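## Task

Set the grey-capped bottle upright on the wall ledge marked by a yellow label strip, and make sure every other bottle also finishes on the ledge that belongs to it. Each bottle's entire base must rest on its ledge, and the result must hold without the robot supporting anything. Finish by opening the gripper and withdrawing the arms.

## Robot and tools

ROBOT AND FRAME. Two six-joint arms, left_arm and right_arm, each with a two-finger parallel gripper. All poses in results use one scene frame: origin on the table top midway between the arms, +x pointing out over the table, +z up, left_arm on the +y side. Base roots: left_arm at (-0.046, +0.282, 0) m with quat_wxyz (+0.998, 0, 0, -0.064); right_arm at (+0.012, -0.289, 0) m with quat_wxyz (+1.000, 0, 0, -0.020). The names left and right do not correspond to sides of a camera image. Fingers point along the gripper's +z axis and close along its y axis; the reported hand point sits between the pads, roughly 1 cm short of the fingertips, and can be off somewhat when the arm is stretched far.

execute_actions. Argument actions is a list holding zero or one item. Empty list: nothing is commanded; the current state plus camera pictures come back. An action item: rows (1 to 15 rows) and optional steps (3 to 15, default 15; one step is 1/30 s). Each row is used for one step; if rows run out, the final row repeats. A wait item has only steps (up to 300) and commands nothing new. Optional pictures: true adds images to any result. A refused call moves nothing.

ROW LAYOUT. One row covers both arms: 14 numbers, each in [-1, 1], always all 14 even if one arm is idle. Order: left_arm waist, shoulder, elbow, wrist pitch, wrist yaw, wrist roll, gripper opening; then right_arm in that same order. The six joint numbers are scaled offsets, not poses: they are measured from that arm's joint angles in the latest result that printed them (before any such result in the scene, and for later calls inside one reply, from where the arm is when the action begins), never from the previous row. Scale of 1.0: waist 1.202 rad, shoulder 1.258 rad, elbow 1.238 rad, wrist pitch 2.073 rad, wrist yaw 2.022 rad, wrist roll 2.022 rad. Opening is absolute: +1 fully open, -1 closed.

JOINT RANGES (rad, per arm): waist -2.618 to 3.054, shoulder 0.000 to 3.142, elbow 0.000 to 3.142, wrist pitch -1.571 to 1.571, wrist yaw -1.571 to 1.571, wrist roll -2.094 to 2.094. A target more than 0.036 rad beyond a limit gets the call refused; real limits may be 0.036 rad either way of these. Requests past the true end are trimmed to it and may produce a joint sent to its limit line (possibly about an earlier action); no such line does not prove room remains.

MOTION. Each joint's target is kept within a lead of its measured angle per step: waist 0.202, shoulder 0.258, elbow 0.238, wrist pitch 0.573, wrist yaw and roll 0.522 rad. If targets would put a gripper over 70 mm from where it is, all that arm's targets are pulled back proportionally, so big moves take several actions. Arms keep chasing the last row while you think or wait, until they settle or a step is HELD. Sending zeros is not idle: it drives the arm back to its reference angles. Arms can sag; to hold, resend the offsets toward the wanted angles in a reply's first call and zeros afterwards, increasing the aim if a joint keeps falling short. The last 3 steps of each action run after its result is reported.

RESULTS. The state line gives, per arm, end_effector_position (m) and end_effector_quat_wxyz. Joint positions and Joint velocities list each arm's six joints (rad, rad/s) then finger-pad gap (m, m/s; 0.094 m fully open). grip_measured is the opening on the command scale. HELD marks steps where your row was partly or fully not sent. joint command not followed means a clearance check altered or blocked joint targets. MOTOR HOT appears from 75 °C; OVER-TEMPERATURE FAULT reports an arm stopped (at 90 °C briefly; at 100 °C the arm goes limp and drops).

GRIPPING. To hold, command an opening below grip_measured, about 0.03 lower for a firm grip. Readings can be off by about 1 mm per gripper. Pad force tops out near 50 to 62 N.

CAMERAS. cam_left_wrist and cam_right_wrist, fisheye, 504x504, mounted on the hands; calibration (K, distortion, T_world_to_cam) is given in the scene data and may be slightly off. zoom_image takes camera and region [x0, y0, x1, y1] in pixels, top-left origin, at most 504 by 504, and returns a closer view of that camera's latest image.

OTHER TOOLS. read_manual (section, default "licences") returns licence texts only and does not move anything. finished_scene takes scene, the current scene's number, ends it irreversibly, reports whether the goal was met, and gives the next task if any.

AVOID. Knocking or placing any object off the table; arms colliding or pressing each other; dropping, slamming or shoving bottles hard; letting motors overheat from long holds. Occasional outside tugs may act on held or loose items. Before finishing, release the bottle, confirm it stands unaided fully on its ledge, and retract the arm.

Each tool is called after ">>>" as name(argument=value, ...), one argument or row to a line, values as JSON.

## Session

>>> execute_actions(
  actions=[],
)

Scene clock: 0.00 s of 7800.00 s.
left_arm: end_effector_position=(+0.3326, +0.2266, +0.4045) grip_measured=+1.000 end_effector_quat_wxyz=(+0.703, +0.053, +0.707, -0.057) | right_arm: end_effector_position=(+0.3922, -0.3026, +0.4018) grip_measured=+1.000 end_effector_quat_wxyz=(+0.704, +0.009, +0.710, -0.019)
Joint positions: left_arm=[-0.015  1.05   1.043 -0.     0.012 -0.006  0.094] | right_arm=[ 0.003  1.04   1.031 -0.     0.004 -0.014  0.094]
Joint velocities: left_arm=[-0.007 -0.002 -0.002 -0.081 -0.022 -0.051  0.   ] | right_arm=[-0.002  0.002 -0.007  0.007 -0.066  0.007  0.   ]
Motor temperatures (°C, as the motors report them): left_arm=[28 26 26 29 27 29] | right_arm=[29 26 28 31 26 27]

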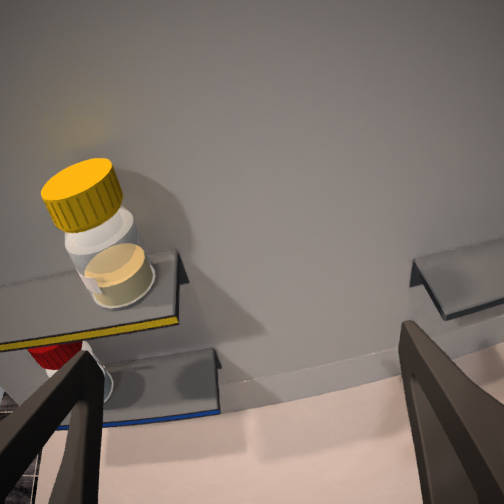

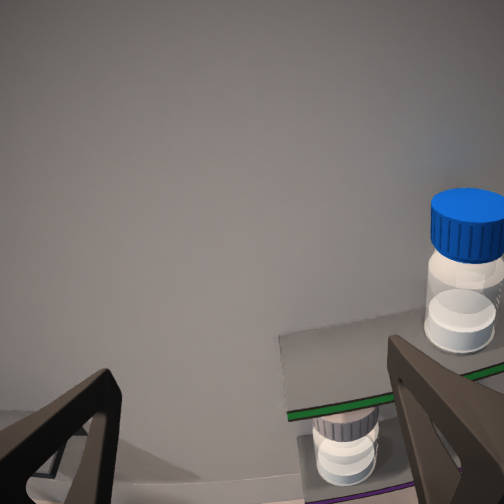

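Same look-around.

>>> execute_actions(
  actions=[
    {"rows":[[0.3,-0.2,-0.1,0,0,0,1,-0.3,-0.2,-0.1,0,0,0,1]],"steps":15},
  ],
)

>>> execute_actions(
  actions=[
    {"steps":20},
  ],
  pictures=true,
)

Scene clock: 0.50 s of 7800.00 s.
left_arm: end_effector_position=(+0.2655, +0.3508, +0.4310) grip_measured=+1.000 end_effector_quat_wxyz=(+0.749, -0.072, +0.655, +0.078) | right_arm: end_effector_position=(+0.3035, -0.4113, +0.4274) grip_measured=+1.000 end_effector_quat_wxyz=(+0.734, +0.129, +0.648, -0.156)
Joint positions: left_arm=[ 0.343  0.802  0.925  0.01   0.003 -0.006  0.094] | right_arm=[-0.354  0.788  0.914  0.001  0.013 -0.014  0.094]
Joint velocities: left_arm=[ 0.017 -0.012  0.007 -0.037 -0.051  0.095  0.   ] | right_arm=[ 0.007 -0.007 -0.012  0.037 -0.095 -0.051  0.   ]
Motor temperatures (°C, as the motors report them): left_arm=[28 26 26 29 27 29] | right_arm=[29 26 28 31 26 27]
Steps of this call (steps 1 to 3: nothing new was sent; steps 4 to 15: the first 12 steps of this action). Readings (joint positions):
4: left_arm=[0.007 1.029 1.026 0.008 0.027 -0.006] | right_arm=[-0.020 1.019 1.015 0.006 -0.012 -0.014]
5: left_arm=[0.058 0.984 0.988 0.004 0.033 -0.006] | right_arm=[-0.073 0.975 0.978 0.001 -0.017 -0.014]
7: left_arm=[0.199 0.884 0.933 -0.012 0.028 -0.006] | right_arm=[-0.214 0.874 0.922 -0.015 -0.011 -0.014]
11: left_arm=[0.342 0.804 0.925 0.009 0.002 -0.006] | right_arm=[-0.354 0.790 0.914 -0.000 0.015 -0.014]
15: the state above

Scene clock: 1.17 s of 7800.00 s.
left_arm: end_effector_position=(+0.2655, +0.3508, +0.4310) grip_measured=+1.000 end_effector_quat_wxyz=(+0.749, -0.072, +0.655, +0.078) | right_arm: end_effector_position=(+0.3036, -0.4111, +0.4274) grip_measured=+1.000 end_effector_quat_wxyz=(+0.734, +0.129, +0.648, -0.156)
Joint positions: left_arm=[ 0.343  0.802  0.925  0.01   0.003 -0.006  0.094] | right_arm=[-0.354  0.788  0.914  0.001  0.011 -0.014  0.094]
Joint velocities: left_arm=[ 0.007 -0.002 -0.002  0.007  0.007 -0.007  0.   ] | right_arm=[ 0.007 -0.007 -0.007  0.007  0.022 -0.095  0.   ]
Motor temperatures (°C, as the motors report them): left_arm=[28 26 26 29 27 29] | right_arm=[29 26 28 31 26 27]
Kept back: nothing.
Steps of this call (steps 1 to 3: the last 3 steps of your previous action; steps 4 to 15: the robot went on to your last target; steps 16 to 20: nothing new was sent). Readings (joint positions):
1: left_arm=[0.343 0.802 0.925 0.010 0.003 -0.006] | right_arm=[-0.354 0.788 0.914 0.001 0.013 -0.014]
2: left_arm=[0.343 0.802 0.925 0.010 0.003 -0.006] | right_arm=[-0.354 0.788 0.914 0.001 0.012 -0.014]
4: left_arm=[0.343 0.802 0.925 0.010 0.003 -0.006] | right_arm=[-0.354 0.788 0.914 0.001 0.012 -0.014]
8: left_arm=[0.343 0.802 0.925 0.010 0.003 -0.006] | right_arm=[-0.354 0.788 0.914 0.001 0.011 -0.014]
20: the state above
All arms were judged still, so your last target was given up. Only a new action makes them travel on or press farther. Fingers that are still opening or closing keep moving.
camera_calibration (this result's frames):
cam_left_wrist: T_world_to_cam=[[0.230776, -0.961546, -0.148904, 0.33611], [-0.527751, 0.00487141, -0.849385, 0.541747], [0.817448, 0.274602, -0.506332, 0.01698], [0, 0, 0, 1]] pos_world=[0.194461, 0.315884, 0.518797]
cam_right_wrist: T_world_to_cam=[[-0.328995, -0.931687, -0.154016, -0.215319], [-0.269042, 0.248812, -0.930435, 0.62806], [0.905195, -0.264671, -0.332521, -0.117769], [0, 0, 0, 1]] pos_world=[0.20474, -0.388049, 0.512046]

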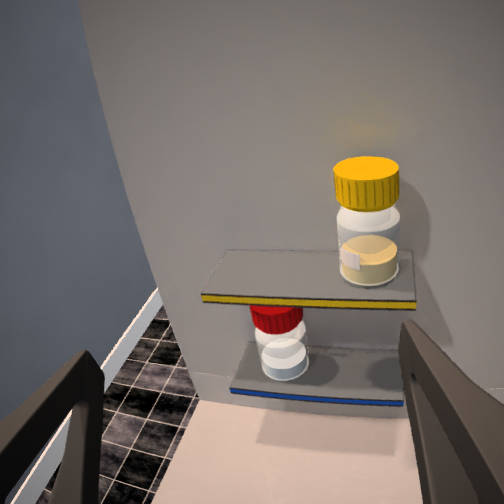

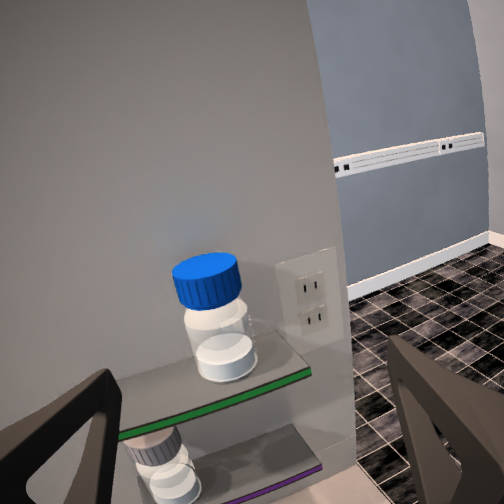

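>>> execute_actions(
  actions=[
    {"rows":[[-0.2,0.1,0.1,0,0,0,1,0.226,0.5,-0.447,0.52,0,0,1]],"steps":15},
  ],
)

>>> execute_actions(
  actions=[
    {"steps":30},
  ],
  pictures=true,
)

Scene clock: 2.00 s of 7800.00 s.
left_arm: end_effector_position=(+0.2987, +0.2745, +0.4451) grip_measured=+1.000 end_effector_quat_wxyz=(+0.749, +0.008, +0.663, -0.013) | right_arm: end_effector_position=(+0.4078, -0.3420, +0.1451) grip_measured=+1.000 end_effector_quat_wxyz=(+0.626, +0.049, +0.777, -0.050)
Joint positions: left_arm=[ 0.105  0.922  1.029  0.015  0.006 -0.006  0.094] | right_arm=[-0.09   1.426  0.378  0.835  0.014 -0.014  0.094]
Joint velocities: left_arm=[-0.002  0.002 -0.007  0.081 -0.051  0.051  0.   ] | right_arm=[ 0.022  0.872 -1.087  0.3   -0.007 -0.037  0.   ]
Motor temperatures (°C, as the motors report them): left_arm=[28 26 26 29 27 29] | right_arm=[29 26 28 31 26 27]
Steps of this call (steps 1 to 13: nothing new was sent; steps 14 to 25: the first 12 steps of this action). Readings (joint positions):
14: left_arm=[0.311 0.816 0.941 0.001 -0.015 -0.006] | right_arm=[-0.335 0.801 0.894 0.058 0.022 -0.014]
15: left_arm=[0.244 0.848 0.974 -0.001 -0.020 -0.006] | right_arm=[-0.294 0.828 0.866 0.152 0.025 -0.014]
17: left_arm=[0.136 0.903 1.022 0.014 -0.002 -0.006] | right_arm=[-0.208 0.918 0.794 0.322 0.024 -0.014]
21: left_arm=[0.105 0.922 1.029 0.015 0.006 -0.006] | right_arm=[-0.109 1.187 0.586 0.674 0.016 -0.014]
25: the state above

Scene clock: 3.00 s of 7800.00 s.
left_arm: end_effector_position=(+0.2987, +0.2745, +0.4451) grip_measured=+1.000 end_effector_quat_wxyz=(+0.749, +0.008, +0.663, -0.013) | right_arm: end_effector_position=(+0.4052, -0.3415, +0.1743) grip_measured=+1.000 end_effector_quat_wxyz=(+0.686, +0.046, +0.724, -0.054)
Joint positions: left_arm=[ 0.105  0.922  1.029  0.015  0.006 -0.006  0.094] | right_arm=[-0.09   1.44   0.33   1.056  0.014 -0.014  0.094]
Joint velocities: left_arm=[ 0.007  0.012 -0.017 -0.007 -0.007 -0.037  0.   ] | right_arm=[ 0.012  0.007  0.002 -0.022  0.022 -0.037  0.   ]
Motor temperatures (°C, as the motors report them): left_arm=[28 26 26 29 27 29] | right_arm=[29 26 29 32 26 27]
Kept back: nothing.
Steps of this call (steps 1 to 3: the last 3 steps of your previous action; steps 4 to 30: the robot went on to your last target). Readings (joint positions):
1: left_arm=[0.105 0.922 1.029 0.015 0.006 -0.006] | right_arm=[-0.090 1.446 0.349 0.843 0.014 -0.014]
2: left_arm=[0.105 0.922 1.029 0.015 0.006 -0.006] | right_arm=[-0.090 1.450 0.333 0.854 0.014 -0.014]
4: left_arm=[0.105 0.922 1.029 0.015 0.006 -0.006] | right_arm=[-0.090 1.450 0.330 0.909 0.014 -0.014]
8: left_arm=[0.105 0.922 1.029 0.015 0.006 -0.006] | right_arm=[-0.090 1.440 0.330 1.005 0.014 -0.014]
30: the state above
All arms were judged still, so your last target was given up. Only a new action makes them travel on or press farther. Fingers that are still opening or closing keep moving.
camera_calibration (this result's frames):
cam_left_wrist: T_world_to_cam=[[-0.00714917, -0.988788, -0.149152, 0.33574], [-0.520684, 0.131022, -0.843636, 0.532345], [0.85372, 0.0716299, -0.515783, 0.0670225], [0, 0, 0, 1]] pos_world=[0.222365, 0.257426, 0.533751]
cam_right_wrist: T_world_to_cam=[[-0.104576, -0.981402, -0.16098, -0.262698], [-0.48401, 0.191628, -0.853822, 0.456819], [0.868791, -0.0113734, -0.495048, -0.14587], [0, 0, 0, 1]] pos_world=[0.320364, -0.347011, 0.275541]

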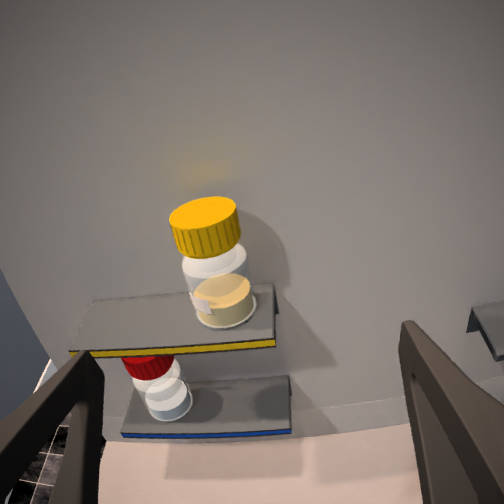

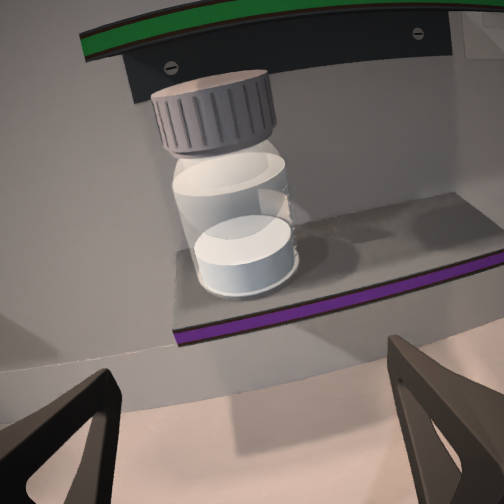

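>>> execute_actions(
  actions=[
    {"rows":[[0,0,0,0,0,0,1,0.01,0.11,0.11,0.01,0,0,1],[0,0,0,0,0,0,1,0.01,0.22,0.23,0.02,0,0,1],[0,0,0,0,0,0,1,0.01,0.334,0.347,0.036,0,0,1]],"steps":15},
  ],
)

>>> execute_actions(
  actions=[
    {"steps":20},
  ],
  pictures=true,
)

Scene clock: 3.50 s of 7800.00 s.
left_arm: end_effector_position=(+0.2987, +0.2745, +0.4451) grip_measured=+1.000 end_effector_quat_wxyz=(+0.749, +0.008, +0.663, -0.013) | right_arm: end_effector_position=(+0.5116, -0.3540, +0.1748) grip_measured=+1.000 end_effector_quat_wxyz=(+0.702, +0.044, +0.708, -0.058)
Joint positions: left_arm=[ 0.105  0.922  1.029  0.015  0.006 -0.006  0.094] | right_arm=[-0.085  1.859  0.735  1.116  0.018 -0.02   0.094]
Joint velocities: left_arm=[ 0.007  0.017  0.002 -0.022 -0.022  0.022  0.   ] | right_arm=[-0.002 -0.012  0.002 -0.037 -0.007  0.007  0.   ]
Motor temperatures (°C, as the motors report them): left_arm=[28 26 26 29 27 29] | right_arm=[29 26 29 32 26 27]
Steps of this call (steps 1 to 3: nothing new was sent; steps 4 to 15: the first 12 steps of this action). Readings (joint positions):
4: left_arm=[0.105 0.922 1.029 0.015 0.006 -0.006] | right_arm=[-0.089 1.457 0.343 1.060 0.014 -0.014]
5: left_arm=[0.105 0.922 1.029 0.015 0.006 -0.006] | right_arm=[-0.088 1.514 0.389 1.070 0.014 -0.014]
7: left_arm=[0.105 0.922 1.029 0.015 0.006 -0.006] | right_arm=[-0.087 1.692 0.546 1.093 0.014 -0.014]
11: left_arm=[0.105 0.922 1.029 0.015 0.006 -0.006] | right_arm=[-0.086 1.859 0.733 1.113 0.018 -0.020]
15: the state above

Scene clock: 4.17 s of 7800.00 s.
left_arm: end_effector_position=(+0.2987, +0.2745, +0.4451) grip_measured=+1.000 end_effector_quat_wxyz=(+0.749, +0.008, +0.663, -0.013) | right_arm: end_effector_position=(+0.5116, -0.3540, +0.1748) grip_measured=+1.000 end_effector_quat_wxyz=(+0.702, +0.044, +0.708, -0.058)
Joint positions: left_arm=[ 0.105  0.922  1.029  0.015  0.006 -0.006  0.094] | right_arm=[-0.085  1.859  0.735  1.116  0.018 -0.02   0.094]
Joint velocities: left_arm=[ 0.007 -0.007  0.002  0.007  0.022  0.007  0.   ] | right_arm=[-0.012 -0.007  0.002 -0.022 -0.051 -0.022  0.   ]
Motor temperatures (°C, as the motors report them): left_arm=[28 26 27 30 27 29] | right_arm=[29 26 29 32 26 27]
Kept back: nothing.
Steps of this call (steps 1 to 3: the last 3 steps of your previous action; steps 4 to 15: the robot went on to your last target; steps 16 to 20: nothing new was sent). Readings (joint positions):
1: left_arm=[0.105 0.922 1.029 0.015 0.006 -0.006] | right_arm=[-0.085 1.859 0.735 1.116 0.018 -0.020]
2: left_arm=[0.105 0.922 1.029 0.015 0.006 -0.006] | right_arm=[-0.085 1.859 0.735 1.116 0.018 -0.020]
4: left_arm=[0.105 0.922 1.029 0.015 0.006 -0.006] | right_arm=[-0.085 1.859 0.735 1.116 0.018 -0.020]
8: left_arm=[0.105 0.922 1.029 0.015 0.006 -0.006] | right_arm=[-0.085 1.859 0.735 1.116 0.018 -0.020]
20: the state above
All arms were judged still, so your last target was given up. Only a new action makes them travel on or press farther. Fingers that are still opening or closing keep moving.
camera_calibration (this result's frames):
cam_left_wrist: T_world_to_cam=[[-0.00714917, -0.988788, -0.149152, 0.33574], [-0.520684, 0.131022, -0.843636, 0.532345], [0.85372, 0.0716299, -0.515783, 0.0670225], [0, 0, 0, 1]] pos_world=[0.222365, 0.257426, 0.533751]
cam_right_wrist: T_world_to_cam=[[-0.0977011, -0.983275, -0.153702, -0.269232], [-0.445114, 0.181306, -0.876928, 0.491638], [0.890128, -0.0172618, -0.455383, -0.258187], [0, 0, 0, 1]] pos_world=[0.42235, -0.358323, 0.272176]

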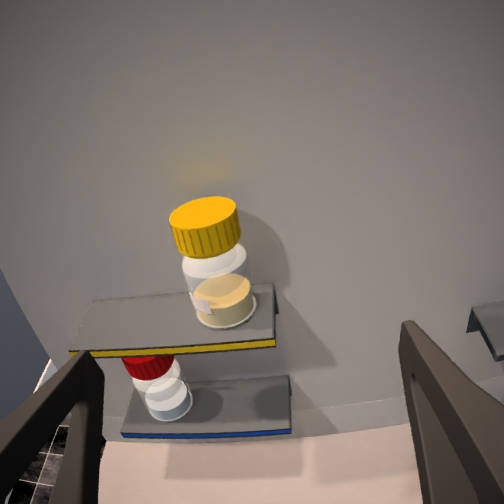

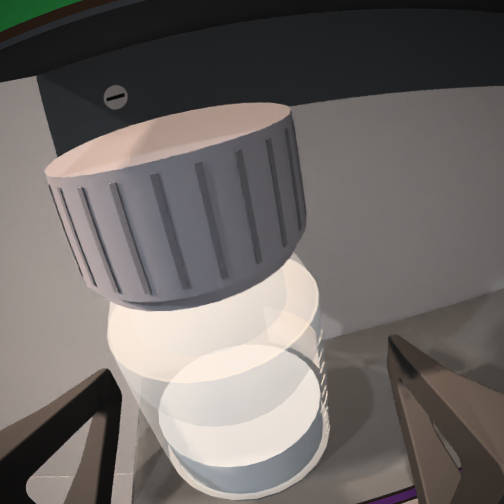

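>>> execute_actions(
  actions=[
    {"rows":[[0,0,0,0,0,0,1,0,0,0,0,0,0,0.0]],"steps":15},
  ],
)

>>> execute_actions(
  actions=[
    {"rows":[[0,0,0,0,0,0,1,0,-0.11,-0.1,0,0,0,0],[0,0,0,0,0,0,1,0,-0.22,-0.21,0,0,0,0],[0,0,0,0,0,0,1,0,-0.334,-0.31,0,0,0,0]],"steps":15},
  ],
)

>>> execute_actions(
  actions=[
    {"steps":15},
  ],
  pictures=true,
)

Scene clock: 4.70 s of 7800.00 s.
left_arm: end_effector_position=(+0.2987, +0.2745, +0.4451) grip_measured=+1.000 end_effector_quat_wxyz=(+0.749, +0.008, +0.663, -0.013) | right_arm: end_effector_position=(+0.5130, -0.3423, +0.1748) grip_measured=+0.167 end_effector_quat_wxyz=(+0.703, +0.031, +0.709, -0.041)
Joint positions: left_arm=[ 0.105  0.922  1.029  0.015  0.006 -0.006  0.094] | right_arm=[-0.072  1.859  0.735  1.116 -0.01  -0.015  0.055]
Joint velocities: left_arm=[-0.007  0.017  0.012  0.007 -0.037 -0.066  0.   ] | right_arm=[-0.007 -0.002 -0.007 -0.007 -0.007  0.037 -0.001]
Motor temperatures (°C, as the motors report them): left_arm=[28 26 27 30 27 29] | right_arm=[29 26 29 32 26 27]
Steps of this call (steps 1 to 4: nothing new was sent; steps 5 to 16: the first 12 steps of this action). Readings (joint positions):
5: left_arm=[0.105 0.922 1.029 0.015 0.006 -0.006] | right_arm=[-0.085 1.859 0.735 1.116 0.018 -0.020]
6: left_arm=[0.105 0.922 1.029 0.015 0.006 -0.006] | right_arm=[-0.085 1.859 0.735 1.116 0.010 -0.018]
8: left_arm=[0.105 0.922 1.029 0.015 0.006 -0.006] | right_arm=[-0.067 1.859 0.735 1.116 -0.015 -0.014]
12: left_arm=[0.105 0.922 1.029 0.015 0.006 -0.006] | right_arm=[-0.072 1.859 0.735 1.116 -0.010 -0.015]
16: the state above

Scene clock: 5.20 s of 7800.00 s.
left_arm: end_effector_position=(+0.2987, +0.2745, +0.4451) grip_measured=+1.000 end_effector_quat_wxyz=(+0.749, +0.008, +0.663, -0.013) | right_arm: end_effector_position=(+0.4112, -0.3303, +0.1819) grip_measured=+0.167 end_effector_quat_wxyz=(+0.697, +0.030, +0.715, -0.040)
Joint positions: left_arm=[ 0.105  0.922  1.029  0.015  0.006 -0.006  0.094] | right_arm=[-0.072  1.458  0.346  1.088 -0.012 -0.015  0.055]
Joint velocities: left_arm=[-0.002  0.007 -0.007  0.007 -0.007 -0.066  0.   ] | right_arm=[ 0.002 -0.002  0.007 -0.051 -0.007 -0.037 -0.001]
Motor temperatures (°C, as the motors report them): left_arm=[28 26 27 30 27 29] | right_arm=[29 26 29 32 26 27]
Steps of this call (steps 1 to 3: the last 3 steps of your previous action; steps 4 to 15: the first 12 steps of this action, its rows measured from where the robot was after step 3). Readings (joint positions):
3: left_arm=[0.105 0.922 1.029 0.015 0.006 -0.006] | right_arm=[-0.072 1.859 0.735 1.116 -0.010 -0.015]
4: left_arm=[0.105 0.922 1.029 0.015 0.006 -0.006] | right_arm=[-0.072 1.846 0.722 1.115 -0.012 -0.015]
5: left_arm=[0.105 0.922 1.029 0.015 0.006 -0.006] | right_arm=[-0.072 1.798 0.671 1.108 -0.012 -0.015]
7: left_arm=[0.105 0.922 1.029 0.015 0.006 -0.006] | right_arm=[-0.072 1.635 0.504 1.095 -0.012 -0.015]
11: left_arm=[0.105 0.922 1.029 0.015 0.006 -0.006] | right_arm=[-0.072 1.459 0.347 1.094 -0.012 -0.015]
15: the state above

Scene clock: 5.70 s of 7800.00 s.
left_arm: end_effector_position=(+0.2987, +0.2745, +0.4451) grip_measured=+1.000 end_effector_quat_wxyz=(+0.749, +0.008, +0.663, -0.013) | right_arm: end_effector_position=(+0.4112, -0.3303, +0.1804) grip_measured=+0.167 end_effector_quat_wxyz=(+0.695, +0.030, +0.717, -0.040)
Joint positions: left_arm=[ 0.105  0.922  1.029  0.015  0.006 -0.006  0.094] | right_arm=[-0.072  1.458  0.346  1.082 -0.012 -0.015  0.055]
Joint velocities: left_arm=[ 0.007 -0.007  0.012  0.066 -0.022 -0.037  0.   ] | right_arm=[ 0.002  0.002 -0.012 -0.051 -0.037 -0.007 -0.   ]
Motor temperatures (°C, as the motors report them): left_arm=[28 26 27 30 27 29] | right_arm=[29 26 29 33 26 27]
Kept back: nothing.
Steps of this call (steps 1 to 3: the last 3 steps of your previous action; steps 4 to 15: the robot went on to your last target). Readings (joint positions):
1: left_arm=[0.105 0.922 1.029 0.015 0.006 -0.006] | right_arm=[-0.072 1.458 0.346 1.087 -0.012 -0.015]
2: left_arm=[0.105 0.922 1.029 0.015 0.006 -0.006] | right_arm=[-0.072 1.458 0.346 1.085 -0.012 -0.015]
4: left_arm=[0.105 0.922 1.029 0.015 0.006 -0.006] | right_arm=[-0.072 1.458 0.346 1.084 -0.012 -0.015]
8: left_arm=[0.105 0.922 1.029 0.015 0.006 -0.006] | right_arm=[-0.072 1.458 0.346 1.083 -0.012 -0.015]
15: the state above
All arms were judged still, so your last target was given up. Only a new action makes them travel on or press farther. Fingers that are still opening or closing keep moving.
camera_calibration (this result's frames):
cam_left_wrist: T_world_to_cam=[[-0.00714917, -0.988788, -0.149152, 0.33574], [-0.520684, 0.131022, -0.843636, 0.532345], [0.85372, 0.0716299, -0.515783, 0.0670225], [0, 0, 0, 1]] pos_world=[0.222365, 0.257426, 0.533751]
cam_right_wrist: T_world_to_cam=[[-0.0576374, -0.985366, -0.160412, -0.270881], [-0.47169, 0.168492, -0.865517, 0.452148], [0.879879, 0.0257786, -0.474499, -0.14396], [0, 0, 0, 1]] pos_world=[0.324328, -0.33939, 0.27958]

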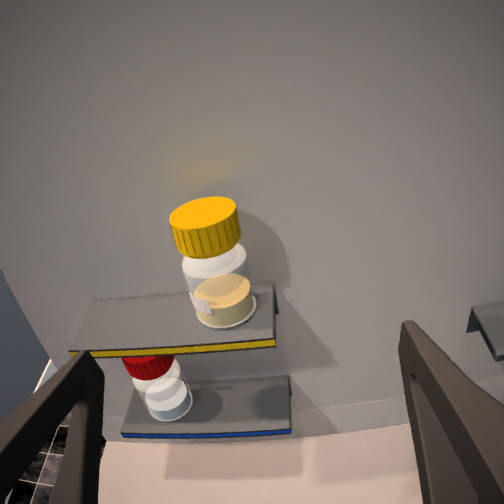

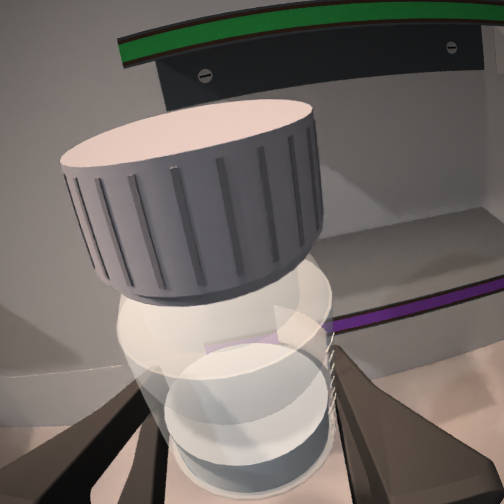

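>>> execute_actions(
  actions=[
    {"rows":[[0,0,0,0,0,0,1,0,-0.05,0.1,-0.08,0,0,0],[0,0,0,0,0,0,1,0,-0.1,0.2,-0.16,0,0,0],[0,0,0,0,0,0,1,0,-0.15,0.3,-0.24,0,0,0],[0,0,0,0,0,0,1,0,-0.15,0.3,-0.24,0,0,0],[0,0,0,0,0,0,1,0,-0.215,0.41,-0.34,0,0,0]],"steps":15},
  ],
)

>>> execute_actions(
  actions=[
    {"steps":15},
  ],
)

>>> execute_actions(
  actions=[
    {"rows":[[0,0,0,0,0,0,1,0.1,0,0,0.01,0,0,0],[0,0,0,0,0,0,1,0.2,0,0,0.01,0,0,0],[0,0,0,0,0,0,1,0.3,0,0,0.01,0,0,0],[0,0,0,0,0,0,1,0.4,0,0,0.01,0,0,0],[0,0,0,0,0,0,1,0.5,0,0,0.01,0,0,0],[0,0,0,0,0,0,1,0.6,0,0,0.01,0,0,0],[0,0,0,0,0,0,1,0.7,0,0,0.01,0,0,0],[0,0,0,0,0,0,1,0.767,0,0,0.01,0,0,0]],"steps":15},
  ],
)

>>> execute_actions(
  actions=[
    {"steps":25},
  ],
  pictures=true,
)

Scene clock: 6.37 s of 7800.00 s.
left_arm: end_effector_position=(+0.2987, +0.2745, +0.4451) grip_measured=+1.000 end_effector_quat_wxyz=(+0.749, +0.008, +0.663, -0.013) | right_arm: end_effector_position=(+0.4340, -0.3329, +0.3506) grip_measured=+0.167 end_effector_quat_wxyz=(+0.736, +0.028, +0.675, -0.042)
Joint positions: left_arm=[ 0.105  0.922  1.029  0.015  0.006 -0.006  0.094] | right_arm=[-0.072  1.21   0.824  0.474 -0.012 -0.015  0.055]
Joint velocities: left_arm=[ 0.002 -0.002  0.007  0.022 -0.037 -0.022  0.   ] | right_arm=[ 0.002 -0.364  0.418 -0.212  0.022  0.066 -0.001]
Motor temperatures (°C, as the motors report them): left_arm=[28 26 27 30 27 29] | right_arm=[29 26 29 33 26 27]
Steps of this call (steps 1 to 8: nothing new was sent; steps 9 to 20: the first 12 steps of this action). Readings (joint positions):
9: left_arm=[0.105 0.922 1.029 0.015 0.006 -0.006] | right_arm=[-0.072 1.453 0.357 1.054 -0.012 -0.015]
10: left_arm=[0.105 0.922 1.029 0.015 0.006 -0.006] | right_arm=[-0.072 1.439 0.390 0.979 -0.012 -0.015]
12: left_arm=[0.105 0.922 1.029 0.015 0.006 -0.006] | right_arm=[-0.072 1.393 0.487 0.804 -0.012 -0.015]
16: left_arm=[0.105 0.922 1.029 0.015 0.006 -0.006] | right_arm=[-0.072 1.276 0.682 0.564 -0.012 -0.015]
20: the state above

Scene clock: 6.87 s of 7800.00 s.
left_arm: end_effector_position=(+0.2987, +0.2745, +0.4451) grip_measured=+1.000 end_effector_quat_wxyz=(+0.749, +0.008, +0.663, -0.013) | right_arm: end_effector_position=(+0.4315, -0.3326, +0.3327) grip_measured=+0.167 end_effector_quat_wxyz=(+0.703, +0.030, +0.710, -0.040)
Joint positions: left_arm=[ 0.105  0.922  1.029  0.015  0.006 -0.006  0.094] | right_arm=[-0.072  1.192  0.837  0.347 -0.012 -0.015  0.055]
Joint velocities: left_arm=[ 0.007 -0.002  0.002  0.037 -0.022 -0.037  0.   ] | right_arm=[-0.017 -0.002 -0.007  0.007  0.007 -0.007  0.   ]
Motor temperatures (°C, as the motors report them): left_arm=[28 26 27 30 27 29] | right_arm=[29 26 29 33 26 27]
Kept back: nothing.
Steps of this call (steps 1 to 3: the last 3 steps of your previous action; steps 4 to 15: the robot went on to your last target). Readings (joint positions):
1: left_arm=[0.105 0.922 1.029 0.015 0.006 -0.006] | right_arm=[-0.072 1.200 0.834 0.469 -0.012 -0.015]
2: left_arm=[0.105 0.922 1.029 0.015 0.006 -0.006] | right_arm=[-0.072 1.194 0.837 0.464 -0.012 -0.015]
4: left_arm=[0.105 0.922 1.029 0.015 0.006 -0.006] | right_arm=[-0.072 1.192 0.837 0.439 -0.012 -0.015]
8: left_arm=[0.105 0.922 1.029 0.015 0.006 -0.006] | right_arm=[-0.072 1.192 0.837 0.373 -0.012 -0.015]
15: the state above

Scene clock: 7.27 s of 7800.00 s.
left_arm: end_effector_position=(+0.2987, +0.2745, +0.4451) grip_measured=+1.000 end_effector_quat_wxyz=(+0.749, +0.008, +0.663, -0.013) | right_arm: end_effector_position=(+0.3460, -0.0315, +0.3286) grip_measured=+0.167 end_effector_quat_wxyz=(+0.662, -0.236, +0.676, +0.220)
Joint positions: left_arm=[ 0.105  0.922  1.029  0.015  0.006 -0.006  0.094] | right_arm=[ 0.693  1.192  0.837  0.33  -0.002 -0.014  0.055]
Joint velocities: left_arm=[-0.012 -0.017 -0.007 -0.007 -0.051 -0.022  0.   ] | right_arm=[ 2.073  0.012 -0.002 -0.051 -0.066 -0.022 -0.   ]
Motor temperatures (°C, as the motors report them): left_arm=[28 26 27 30 27 29] | right_arm=[29 26 29 33 26 27]
Steps of this call (steps 1 to 12: the first 12 steps of this action). Readings (joint positions):
1: left_arm=[0.105 0.922 1.029 0.015 0.006 -0.006] | right_arm=[-0.057 1.192 0.837 0.345 0.001 -0.015]
2: left_arm=[0.105 0.922 1.029 0.015 0.006 -0.006] | right_arm=[-0.017 1.192 0.837 0.343 0.021 -0.014]
4: left_arm=[0.105 0.922 1.029 0.015 0.006 -0.006] | right_arm=[0.111 1.192 0.837 0.339 0.025 -0.014]
8: left_arm=[0.105 0.922 1.029 0.015 0.006 -0.006] | right_arm=[0.399 1.192 0.837 0.332 0.007 -0.014]
12: the state above

Scene clock: 8.10 s of 7800.00 s.
left_arm: end_effector_position=(+0.2987, +0.2745, +0.4451) grip_measured=+1.000 end_effector_quat_wxyz=(+0.749, +0.008, +0.663, -0.013) | right_arm: end_effector_position=(+0.2971, +0.0217, +0.3285) grip_measured=+0.167 end_effector_quat_wxyz=(+0.640, -0.296, +0.652, +0.279)
Joint positions: left_arm=[ 0.105  0.922  1.029  0.015  0.006 -0.006  0.094] | right_arm=[ 0.857  1.192  0.837  0.33  -0.02  -0.014  0.055]
Joint velocities: left_arm=[ 0.002  0.007  0.017  0.081 -0.051 -0.095  0.   ] | right_arm=[-0.002 -0.012 -0.007 -0.022 -0.066 -0.066  0.   ]
Motor temperatures (°C, as the motors report them): left_arm=[28 26 27 30 27 29] | right_arm=[29 26 29 33 26 27]
Kept back: nothing.
Steps of this call (steps 1 to 3: the last 3 steps of your previous action; steps 4 to 25: the robot went on to your last target). Readings (joint positions):
1: left_arm=[0.105 0.922 1.029 0.015 0.006 -0.006] | right_arm=[0.762 1.192 0.837 0.330 -0.008 -0.014]
2: left_arm=[0.105 0.922 1.029 0.015 0.006 -0.006] | right_arm=[0.815 1.192 0.837 0.330 -0.022 -0.014]
4: left_arm=[0.105 0.922 1.029 0.015 0.006 -0.006] | right_arm=[0.865 1.192 0.837 0.330 -0.044 -0.014]
8: left_arm=[0.105 0.922 1.029 0.015 0.006 -0.006] | right_arm=[0.860 1.192 0.837 0.330 -0.032 -0.014]
25: the state above
camera_calibration (this result's frames):
cam_left_wrist: T_world_to_cam=[[-0.00714917, -0.988788, -0.149152, 0.33574], [-0.520684, 0.131022, -0.843636, 0.532345], [0.85372, 0.0716299, -0.515783, 0.0670225], [0, 0, 0, 1]] pos_world=[0.222365, 0.257426, 0.533751]
cam_right_wrist: T_world_to_cam=[[0.759939, -0.6298, -0.160762, -0.157354], [-0.413148, -0.277086, -0.867486, 0.460152], [0.501798, 0.725655, -0.470769, 0.113494], [0, 0, 0, 1]] pos_world=[0.252739, -0.0539569, 0.427308]

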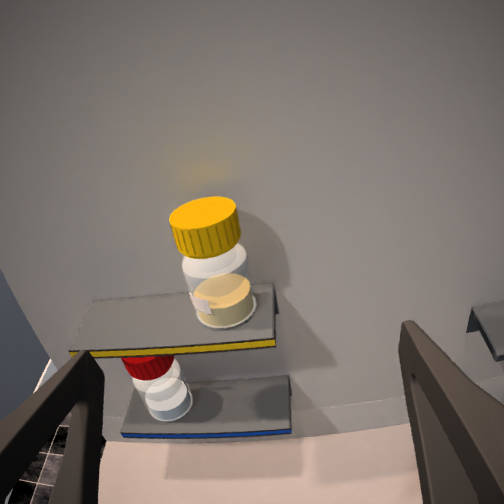

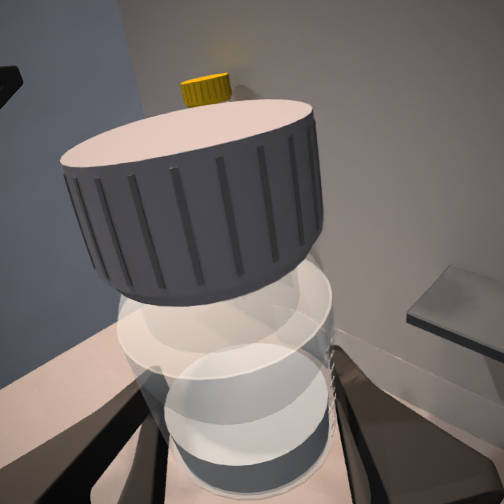

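>>> execute_actions(
  actions=[
    {"rows":[[-0.2,0,0.1,-0.1,0,0,0.8,0,0,0,0,0,0,0],[-0.4,0.05,0.2,-0.2,0,0,0.8,0,0,0,0,0,0,0],[-0.52,0.094,0.275,-0.33,0,0,0.8,0,0,0,0,0,0,0]],"steps":15},
  ],
)

>>> execute_actions(
  actions=[
    {"steps":20},
  ],
  pictures=true,
)

Scene clock: 8.73 s of 7800.00 s.
left_arm: end_effector_position=(+0.2218, +0.0782, +0.4173) grip_measured=+0.802 end_effector_quat_wxyz=(+0.577, +0.254, +0.750, -0.202) | right_arm: end_effector_position=(+0.2970, +0.0214, +0.3204) grip_measured=+0.167 end_effector_quat_wxyz=(+0.629, -0.300, +0.663, +0.275)
Joint positions: left_arm=[-0.518  1.027  1.356 -0.585  0.017 -0.006  0.085] | right_arm=[ 0.857  1.192  0.837  0.297 -0.019 -0.014  0.055]
Joint velocities: left_arm=[-0.012 -0.007  0.002 -0.535  0.007  0.007  0.001] | right_arm=[-0.017  0.002 -0.002 -0.037 -0.037 -0.022 -0.   ]
Motor temperatures (°C, as the motors report them): left_arm=[28 26 27 31 27 29] | right_arm=[29 26 29 33 26 27]
Steps of this call (steps 1 to 7: the robot went on to your last target; steps 8 to 19: the first 12 steps of this action). Readings (joint positions):
8: left_arm=[0.075 0.923 1.047 -0.019 -0.012 -0.006] | right_arm=[0.857 1.192 0.837 0.327 -0.019 -0.014]
9: left_arm=[0.009 0.937 1.096 -0.102 -0.018 -0.006] | right_arm=[0.857 1.192 0.837 0.323 -0.019 -0.014]
11: left_arm=[-0.141 0.995 1.249 -0.294 -0.012 -0.006] | right_arm=[0.857 1.192 0.837 0.312 -0.019 -0.014]
15: left_arm=[-0.434 1.027 1.355 -0.476 0.001 -0.006] | right_arm=[0.857 1.192 0.837 0.301 -0.019 -0.014]
19: the state above

Scene clock: 9.40 s of 7800.00 s.
left_arm: end_effector_position=(+0.2183, +0.0813, +0.4017) grip_measured=+0.802 end_effector_quat_wxyz=(+0.552, +0.259, +0.769, -0.193) | right_arm: end_effector_position=(+0.2969, +0.0214, +0.3201) grip_measured=+0.167 end_effector_quat_wxyz=(+0.628, -0.300, +0.663, +0.275)
Joint positions: left_arm=[-0.518  1.027  1.356 -0.651  0.015 -0.006  0.085] | right_arm=[ 0.857  1.192  0.837  0.296 -0.019 -0.014  0.055]
Joint velocities: left_arm=[-0.017 -0.002 -0.002  0.022  0.007 -0.037  0.001] | right_arm=[ 0.007 -0.007  0.002  0.022  0.007 -0.007 -0.   ]
Motor temperatures (°C, as the motors report them): left_arm=[28 26 27 31 27 29] | right_arm=[29 26 29 34 26 27]
Kept back: nothing.
Steps of this call (steps 1 to 3: the last 3 steps of your previous action; steps 4 to 20: the robot went on to your last target). Readings (joint positions):
1: left_arm=[-0.518 1.027 1.356 -0.599 0.016 -0.006] | right_arm=[0.857 1.192 0.837 0.297 -0.019 -0.014]
2: left_arm=[-0.518 1.027 1.356 -0.611 0.016 -0.006] | right_arm=[0.857 1.192 0.837 0.297 -0.019 -0.014]
4: left_arm=[-0.518 1.027 1.356 -0.628 0.016 -0.006] | right_arm=[0.857 1.192 0.837 0.296 -0.019 -0.014]
8: left_arm=[-0.518 1.027 1.356 -0.643 0.016 -0.006] | right_arm=[0.857 1.192 0.837 0.296 -0.019 -0.014]
20: the state above
camera_calibration (this result's frames):
cam_left_wrist: T_world_to_cam=[[-0.641835, -0.75437, -0.137746, 0.252588], [-0.591561, 0.601374, -0.537033, 0.333204], [0.487959, -0.263201, -0.832239, 0.361278], [0, 0, 0, 1]] pos_world=[0.182941, 0.0852537, 0.514404]
cam_right_wrist: T_world_to_cam=[[0.755944, -0.634097, -0.162695, -0.156857], [-0.433197, -0.298212, -0.850535, 0.453648], [0.490804, 0.713436, -0.500121, 0.122773], [0, 0, 0, 1]] pos_world=[0.254837, -0.0517698, 0.421725]

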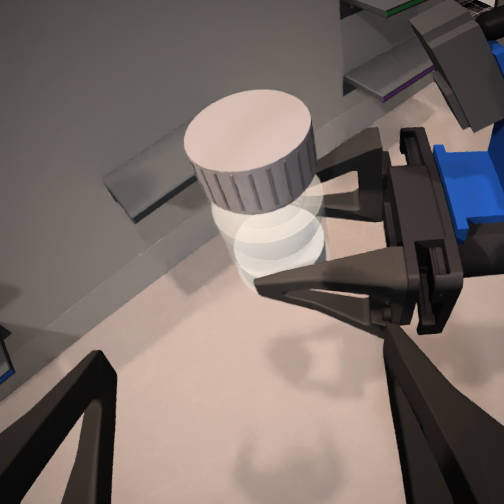

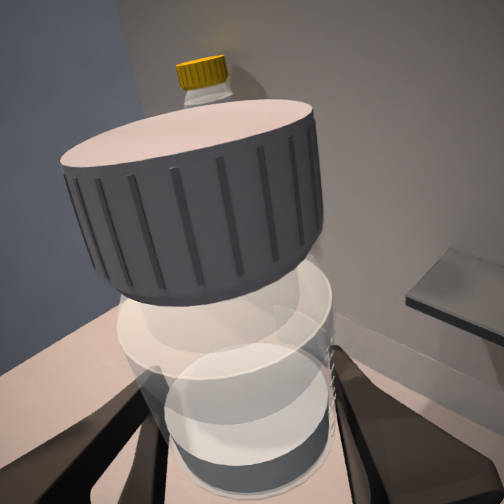

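>>> execute_actions(
  actions=[
    {"rows":[[0,0.09,0.05,0.03,0,0,0.8,0,0,0,0.02,0,0,0],[0,0.18,0.09,0.06,0,0,0.8,0,0,0,0.02,0,0,0],[0,0.265,0.13,0.09,0,0,0.8,0,0,0,0.02,0,0,0]],"steps":15},
  ],
)

>>> execute_actions(
  actions=[
    {"steps":15},
  ],
  pictures=true,
)

Scene clock: 9.90 s of 7800.00 s.
left_arm: end_effector_position=(+0.3053, +0.0158, +0.3720) grip_measured=+0.802 end_effector_quat_wxyz=(+0.528, +0.264, +0.785, -0.185) | right_arm: end_effector_position=(+0.2969, +0.0214, +0.3201) grip_measured=+0.167 end_effector_quat_wxyz=(+0.628, -0.300, +0.663, +0.275)
Joint positions: left_arm=[-0.518  1.392  1.501 -0.491  0.015 -0.006  0.085] | right_arm=[ 0.857  1.192  0.837  0.296 -0.019 -0.014  0.055]
Joint velocities: left_arm=[ 0.007 -0.042 -0.017  0.139  0.007 -0.007 -0.001] | right_arm=[ 0.002  0.002 -0.007 -0.095 -0.022 -0.037  0.   ]
Motor temperatures (°C, as the motors report them): left_arm=[28 26 27 31 27 29] | right_arm=[29 26 29 34 26 27]
Steps of this call (steps 1 to 3: the robot went on to your last target; steps 4 to 15: the first 12 steps of this action). Readings (joint positions):
4: left_arm=[-0.518 1.038 1.364 -0.652 0.015 -0.006] | right_arm=[0.857 1.192 0.837 0.296 -0.019 -0.014]
5: left_arm=[-0.518 1.072 1.393 -0.646 0.015 -0.006] | right_arm=[0.857 1.192 0.837 0.296 -0.019 -0.014]
7: left_arm=[-0.518 1.187 1.472 -0.580 0.015 -0.006] | right_arm=[0.857 1.192 0.837 0.296 -0.019 -0.014]
11: left_arm=[-0.518 1.361 1.508 -0.489 0.015 -0.006] | right_arm=[0.857 1.192 0.837 0.296 -0.019 -0.014]
15: the state above

Scene clock: 10.40 s of 7800.00 s.
left_arm: end_effector_position=(+0.3049, +0.0161, +0.3803) grip_measured=+0.802 end_effector_quat_wxyz=(+0.540, +0.262, +0.777, -0.189) | right_arm: end_effector_position=(+0.2969, +0.0214, +0.3201) grip_measured=+0.167 end_effector_quat_wxyz=(+0.628, -0.300, +0.663, +0.275)
Joint positions: left_arm=[-0.518  1.383  1.501 -0.471  0.015 -0.006  0.085] | right_arm=[ 0.857  1.192  0.837  0.296 -0.019 -0.014  0.055]
Joint velocities: left_arm=[ 0.007 -0.022 -0.032  0.022 -0.051 -0.022  0.001] | right_arm=[-0.002  0.007 -0.002  0.022 -0.007 -0.022  0.   ]
Motor temperatures (°C, as the motors report them): left_arm=[28 26 27 31 27 29] | right_arm=[29 26 29 34 26 27]
Kept back: nothing.
Steps of this call (steps 1 to 3: the last 3 steps of your previous action; steps 4 to 15: the robot went on to your last target). Readings (joint positions):
1: left_arm=[-0.518 1.389 1.501 -0.485 0.015 -0.006] | right_arm=[0.857 1.192 0.837 0.296 -0.019 -0.014]
2: left_arm=[-0.518 1.386 1.501 -0.480 0.015 -0.006] | right_arm=[0.857 1.192 0.837 0.296 -0.019 -0.014]
4: left_arm=[-0.518 1.383 1.501 -0.475 0.015 -0.006] | right_arm=[0.857 1.192 0.837 0.296 -0.019 -0.014]
8: left_arm=[-0.518 1.383 1.501 -0.472 0.015 -0.006] | right_arm=[0.857 1.192 0.837 0.296 -0.019 -0.014]
15: the state above
camera_calibration (this result's frames):
cam_left_wrist: T_world_to_cam=[[-0.645213, -0.751829, -0.135847, 0.25635], [-0.604501, 0.61111, -0.511002, 0.406116], [0.467204, -0.247586, -0.848777, 0.296408], [0, 0, 0, 1]] pos_world=[0.272415, 0.0179362, 0.493935]
cam_right_wrist: T_world_to_cam=[[0.755944, -0.634097, -0.162695, -0.156857], [-0.433197, -0.298212, -0.850535, 0.453648], [0.490804, 0.713436, -0.500121, 0.122773], [0, 0, 0, 1]] pos_world=[0.254837, -0.0517698, 0.421725]

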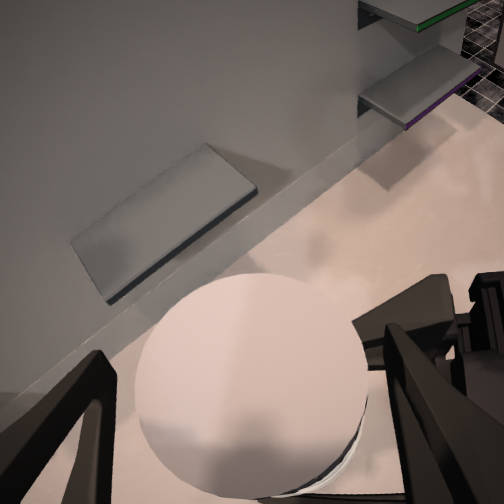

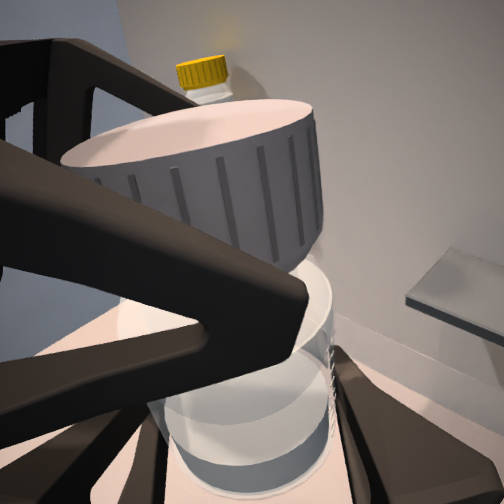

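>>> execute_actions(
  actions=[
    {"rows":[[0,0,0,0,0,0,0,0,0,0,0,0,0,0]],"steps":14},
  ],
)

>>> execute_actions(
  actions=[
    {"rows":[[0,0,0,-0.01,0,0,0,0,0,0,0,0,0,1]],"steps":12},
  ],
)

>>> execute_actions(
  actions=[
    {"rows":[[0,0,0,-0.01,0,0,0,0,-0.1,-0.05,0,0,0,1],[0,0,0,-0.01,0,0,0,0,-0.2,-0.1,-0.05,0,0,1],[0,0,0,-0.01,0,0,0,0,-0.3,-0.15,-0.1,0,0,1],[0,0,0,-0.01,0,0,0,0,-0.3,-0.15,-0.1,0,0,1],[0,0,0,-0.01,0,0,0,-0.6,-0.3,-0.15,-0.1,0,0,1]],"steps":15},
  ],
)

>>> execute_actions(
  actions=[
    {"steps":15},
  ],
  pictures=true,
)

Scene clock: 10.97 s of 7800.00 s.
left_arm: end_effector_position=(+0.3024, +0.0137, +0.3789) grip_measured=+0.129 end_effector_quat_wxyz=(+0.536, +0.267, +0.777, -0.192) | right_arm: end_effector_position=(+0.2965, +0.0219, +0.3155) grip_measured=+0.167 end_effector_quat_wxyz=(+0.622, -0.304, +0.668, +0.273)
Joint positions: left_arm=[-0.522  1.383  1.501 -0.477  0.023 -0.004  0.053] | right_arm=[ 0.858  1.194  0.837  0.281 -0.023 -0.015  0.055]
Joint velocities: left_arm=[-0.002 -0.012  0.002 -0.022 -0.007  0.007 -0.   ] | right_arm=[-0.007 -0.002 -0.017 -0.051 -0.022  0.007 -0.   ]
Motor temperatures (°C, as the motors report them): left_arm=[28 26 27 31 27 29] | right_arm=[29 26 29 34 26 27]
Steps of this call (steps 1 to 6: the robot went on to your last target; steps 7 to 17: the first 11 steps of this action). Readings (joint positions):
7: left_arm=[-0.518 1.383 1.501 -0.471 0.015 -0.006] | right_arm=[0.857 1.192 0.837 0.293 -0.019 -0.014]
8: left_arm=[-0.518 1.383 1.501 -0.471 0.017 -0.006] | right_arm=[0.857 1.192 0.837 0.289 -0.019 -0.014]
10: left_arm=[-0.522 1.383 1.501 -0.474 0.023 -0.004] | right_arm=[0.858 1.194 0.837 0.282 -0.021 -0.015]
14: left_arm=[-0.522 1.383 1.501 -0.477 0.023 -0.004] | right_arm=[0.858 1.194 0.837 0.281 -0.023 -0.015]
17: the state above

Scene clock: 11.37 s of 7800.00 s.
left_arm: end_effector_position=(+0.2996, +0.0159, +0.3698) grip_measured=+0.129 end_effector_quat_wxyz=(+0.521, +0.270, +0.788, -0.187) | right_arm: end_effector_position=(+0.2964, +0.0220, +0.3155) grip_measured=+1.000 end_effector_quat_wxyz=(+0.622, -0.304, +0.668, +0.273)
Joint positions: left_arm=[-0.522  1.383  1.501 -0.516  0.023 -0.004  0.053] | right_arm=[ 0.858  1.194  0.837  0.281 -0.023 -0.015  0.094]
Joint velocities: left_arm=[-0.017  0.002  0.017 -0.081  0.007  0.051 -0.001] | right_arm=[ 0.002  0.012 -0.007  0.051 -0.022 -0.051  0.   ]
Motor temperatures (°C, as the motors report them): left_arm=[28 26 27 31 27 29] | right_arm=[29 26 29 34 26 27]
Steps of this call (steps 1 to 3: the last 3 steps of your previous action; steps 4 to 12: the first 9 steps of this action, its rows measured from where the robot was after step 3). Readings (joint positions):
3: left_arm=[-0.522 1.383 1.501 -0.477 0.023 -0.004] | right_arm=[0.858 1.194 0.837 0.281 -0.023 -0.015]
4: left_arm=[-0.522 1.383 1.501 -0.479 0.023 -0.004] | right_arm=[0.858 1.194 0.837 0.281 -0.023 -0.015]
5: left_arm=[-0.522 1.383 1.501 -0.486 0.023 -0.004] | right_arm=[0.858 1.194 0.837 0.281 -0.023 -0.015]
7: left_arm=[-0.522 1.383 1.501 -0.499 0.023 -0.004] | right_arm=[0.858 1.194 0.837 0.281 -0.023 -0.015]
11: left_arm=[-0.522 1.383 1.501 -0.514 0.023 -0.004] | right_arm=[0.858 1.194 0.837 0.281 -0.023 -0.015]
12: the state above

Scene clock: 11.87 s of 7800.00 s.
left_arm: end_effector_position=(+0.2960, +0.0187, +0.3597) grip_measured=+0.129 end_effector_quat_wxyz=(+0.503, +0.274, +0.800, -0.181) | right_arm: end_effector_position=(+0.3372, -0.1923, +0.3203) grip_measured=+1.000 end_effector_quat_wxyz=(+0.683, -0.113, +0.715, +0.098)
Joint positions: left_arm=[-0.522  1.383  1.501 -0.561  0.023 -0.004  0.053] | right_arm=[ 0.31   0.818  0.662  0.107 -0.03  -0.015  0.094]
Joint velocities: left_arm=[-0.002  0.012  0.007  0.037  0.037 -0.051 -0.   ] | right_arm=[-2.107 -0.007 -0.022 -0.183  0.022 -0.022  0.   ]
Motor temperatures (°C, as the motors report them): left_arm=[28 26 27 31 27 29] | right_arm=[29 26 29 34 26 27]
Steps of this call (steps 1 to 3: the last 3 steps of your previous action; steps 4 to 15: the first 12 steps of this action, its rows measured from where the robot was after step 3). Readings (joint positions):
3: left_arm=[-0.522 1.383 1.501 -0.519 0.023 -0.004] | right_arm=[0.858 1.194 0.837 0.281 -0.023 -0.015]
4: left_arm=[-0.522 1.383 1.501 -0.523 0.023 -0.004] | right_arm=[0.858 1.183 0.830 0.281 -0.023 -0.015]
5: left_arm=[-0.522 1.383 1.501 -0.529 0.023 -0.004] | right_arm=[0.858 1.143 0.801 0.269 -0.023 -0.015]
7: left_arm=[-0.522 1.383 1.501 -0.542 0.023 -0.004] | right_arm=[0.858 0.989 0.710 0.199 -0.023 -0.015]
11: left_arm=[-0.522 1.383 1.501 -0.556 0.023 -0.004] | right_arm=[0.609 0.821 0.662 0.135 -0.038 -0.015]
15: the state above

Scene clock: 12.37 s of 7800.00 s.
left_arm: end_effector_position=(+0.2958, +0.0188, +0.3593) grip_measured=+0.129 end_effector_quat_wxyz=(+0.502, +0.274, +0.800, -0.181) | right_arm: end_effector_position=(+0.3489, -0.2515, +0.3154) grip_measured=+1.000 end_effector_quat_wxyz=(+0.682, -0.047, +0.729, +0.034)
Joint positions: left_arm=[-0.522  1.383  1.501 -0.562  0.023 -0.004  0.053] | right_arm=[ 0.14   0.818  0.662  0.088 -0.015 -0.015  0.094]
Joint velocities: left_arm=[ 0.002 -0.002 -0.007 -0.066 -0.037 -0.022 -0.   ] | right_arm=[ 0.012 -0.012  0.017 -0.081 -0.007 -0.022  0.   ]
Motor temperatures (°C, as the motors report them): left_arm=[28 26 27 31 27 29] | right_arm=[29 26 29 34 26 27]
Kept back: nothing.
Steps of this call (steps 1 to 3: the last 3 steps of your previous action; steps 4 to 15: the robot went on to your last target). Readings (joint positions):
1: left_arm=[-0.522 1.383 1.501 -0.561 0.023 -0.004] | right_arm=[0.240 0.818 0.662 0.102 -0.027 -0.015]
2: left_arm=[-0.522 1.383 1.501 -0.562 0.023 -0.004] | right_arm=[0.186 0.818 0.662 0.099 -0.019 -0.015]
4: left_arm=[-0.522 1.383 1.501 -0.562 0.023 -0.004] | right_arm=[0.142 0.818 0.662 0.094 -0.010 -0.015]
8: left_arm=[-0.522 1.383 1.501 -0.562 0.023 -0.004] | right_arm=[0.140 0.818 0.662 0.089 -0.013 -0.015]
15: the state above
camera_calibration (this result's frames):
cam_left_wrist: T_world_to_cam=[[-0.664272, -0.736409, -0.128236, 0.252242], [-0.631441, 0.644634, -0.430963, 0.366765], [0.40003, -0.205304, -0.893211, 0.318538], [0, 0, 0, 1]] pos_world=[0.271723, 0.0147207, 0.474931]
cam_right_wrist: T_world_to_cam=[[0.146786, -0.975795, -0.162107, -0.24347], [-0.529497, 0.0609139, -0.846122, 0.513361], [0.835516, 0.210034, -0.507739, 0.0451571], [0, 0, 0, 1]] pos_world=[0.269832, -0.278332, 0.417826]

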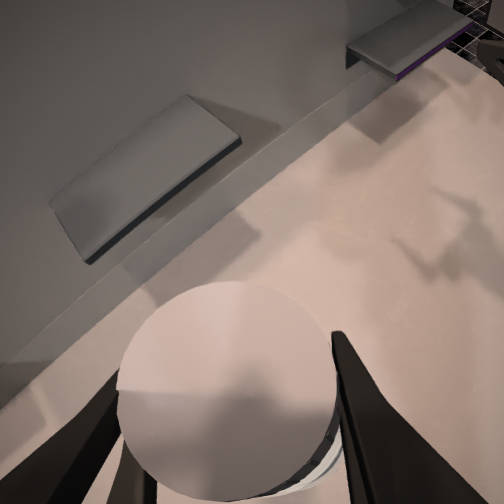

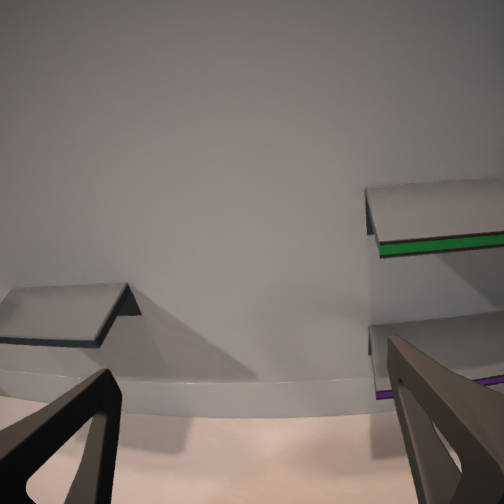

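>>> execute_actions(
  actions=[
    {"rows":[[0,0,0.06,-0.03,0,0,0,0,0,0,0,0,0,1],[0,0,0.12,-0.06,0,0,0,0,0,0,0,0,0,1],[0.1,0,0.17,-0.09,0,0,0,0,0,0,0,0,0,1],[0.2,0,0.17,-0.09,0,0,0,0,0,0,0,0,0,1],[0.3,0,0.17,-0.09,0,0,0,0,0,0,0,0,0,1],[0.4,0,0.17,-0.09,0,0,0,0,0,0,0,0,0,1],[0.5,0,0.17,-0.09,0,0,0,0,0,0,0,0,0,1],[0.6,0,0.17,-0.09,0,0,0,0,0,0,0,0,0,1],[0.72,0,0.17,-0.09,0,0,0,0,0,0,0,0,0,1]],"steps":15},
  ],
)

>>> execute_actions(
  actions=[
    {"steps":20},
  ],
  pictures=true,
)

Scene clock: 13.07 s of 7800.00 s.
left_arm: end_effector_position=(+0.3713, +0.2441, +0.3984) grip_measured=+0.129 end_effector_quat_wxyz=(+0.533, +0.041, +0.844, -0.038) | right_arm: end_effector_position=(+0.3489, -0.2513, +0.3153) grip_measured=+1.000 end_effector_quat_wxyz=(+0.681, -0.047, +0.729, +0.035)
Joint positions: left_arm=[ 0.051  1.403  1.687 -0.727  0.039 -0.004  0.053] | right_arm=[ 0.14   0.818  0.662  0.087 -0.016 -0.015  0.094]
Joint velocities: left_arm=[ 2.034  0.002 -0.017 -0.3   -0.037  0.051  0.   ] | right_arm=[ 0.002  0.007  0.012  0.007  0.007 -0.037  0.   ]
Motor temperatures (°C, as the motors report them): left_arm=[28 26 27 32 27 29] | right_arm=[29 26 29 34 26 27]
Steps of this call (steps 1 to 9: the robot went on to your last target; steps 10 to 21: the first 12 steps of this action). Readings (joint positions):
10: left_arm=[-0.522 1.384 1.508 -0.575 0.023 -0.004] | right_arm=[0.140 0.818 0.662 0.087 -0.016 -0.015]
11: left_arm=[-0.522 1.389 1.533 -0.610 0.023 -0.004] | right_arm=[0.140 0.818 0.662 0.087 -0.016 -0.015]
13: left_arm=[-0.477 1.403 1.608 -0.684 0.050 -0.004] | right_arm=[0.140 0.818 0.662 0.087 -0.016 -0.015]
17: left_arm=[-0.235 1.403 1.681 -0.705 0.051 -0.004] | right_arm=[0.140 0.818 0.662 0.087 -0.016 -0.015]
21: the state above

Scene clock: 13.73 s of 7800.00 s.
left_arm: end_effector_position=(+0.3583, +0.3722, +0.3887) grip_measured=+0.129 end_effector_quat_wxyz=(+0.513, -0.094, +0.852, +0.051) | right_arm: end_effector_position=(+0.3489, -0.2513, +0.3153) grip_measured=+1.000 end_effector_quat_wxyz=(+0.681, -0.047, +0.729, +0.035)
Joint positions: left_arm=[ 0.349  1.403  1.687 -0.77   0.012 -0.004  0.053] | right_arm=[ 0.14   0.818  0.662  0.087 -0.016 -0.015  0.094]
Joint velocities: left_arm=[ 0.012 -0.007 -0.017 -0.11  -0.051 -0.007  0.   ] | right_arm=[ 0.007 -0.002  0.002 -0.007 -0.081 -0.037  0.   ]
Motor temperatures (°C, as the motors report them): left_arm=[28 26 27 32 27 29] | right_arm=[29 26 29 34 26 27]
Kept back: nothing.
Steps of this call (steps 1 to 3: the last 3 steps of your previous action; steps 4 to 20: the robot went on to your last target). Readings (joint positions):
1: left_arm=[0.123 1.403 1.687 -0.735 0.037 -0.004] | right_arm=[0.140 0.818 0.662 0.087 -0.016 -0.015]
2: left_arm=[0.197 1.403 1.687 -0.741 0.035 -0.004] | right_arm=[0.140 0.818 0.662 0.087 -0.016 -0.015]
4: left_arm=[0.316 1.403 1.687 -0.748 0.014 -0.004] | right_arm=[0.140 0.818 0.662 0.087 -0.016 -0.015]
8: left_arm=[0.362 1.403 1.687 -0.761 -0.008 -0.004] | right_arm=[0.140 0.818 0.662 0.087 -0.016 -0.015]
20: the state above
camera_calibration (this result's frames):
cam_left_wrist: T_world_to_cam=[[0.140397, -0.981536, -0.12991, 0.361322], [-0.916364, -0.0791331, -0.392448, 0.547588], [0.374921, 0.174144, -0.910554, 0.266874], [0, 0, 0, 1]] pos_world=[0.351005, 0.351508, 0.504842]
cam_right_wrist: T_world_to_cam=[[0.147466, -0.97568, -0.162177, -0.243537], [-0.529869, 0.0605226, -0.845917, 0.513228], [0.83516, 0.210677, -0.508058, 0.0454855], [0, 0, 0, 1]] pos_world=[0.269869, -0.278259, 0.417761]

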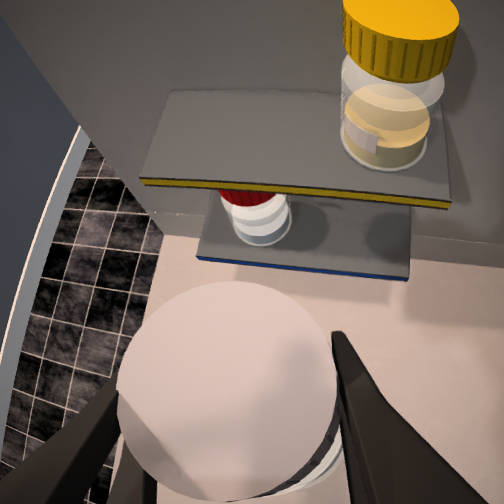

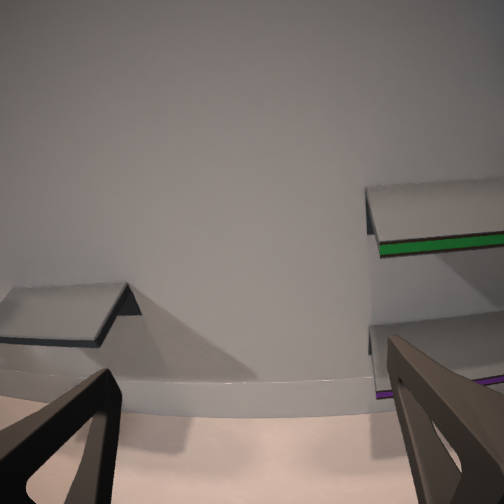

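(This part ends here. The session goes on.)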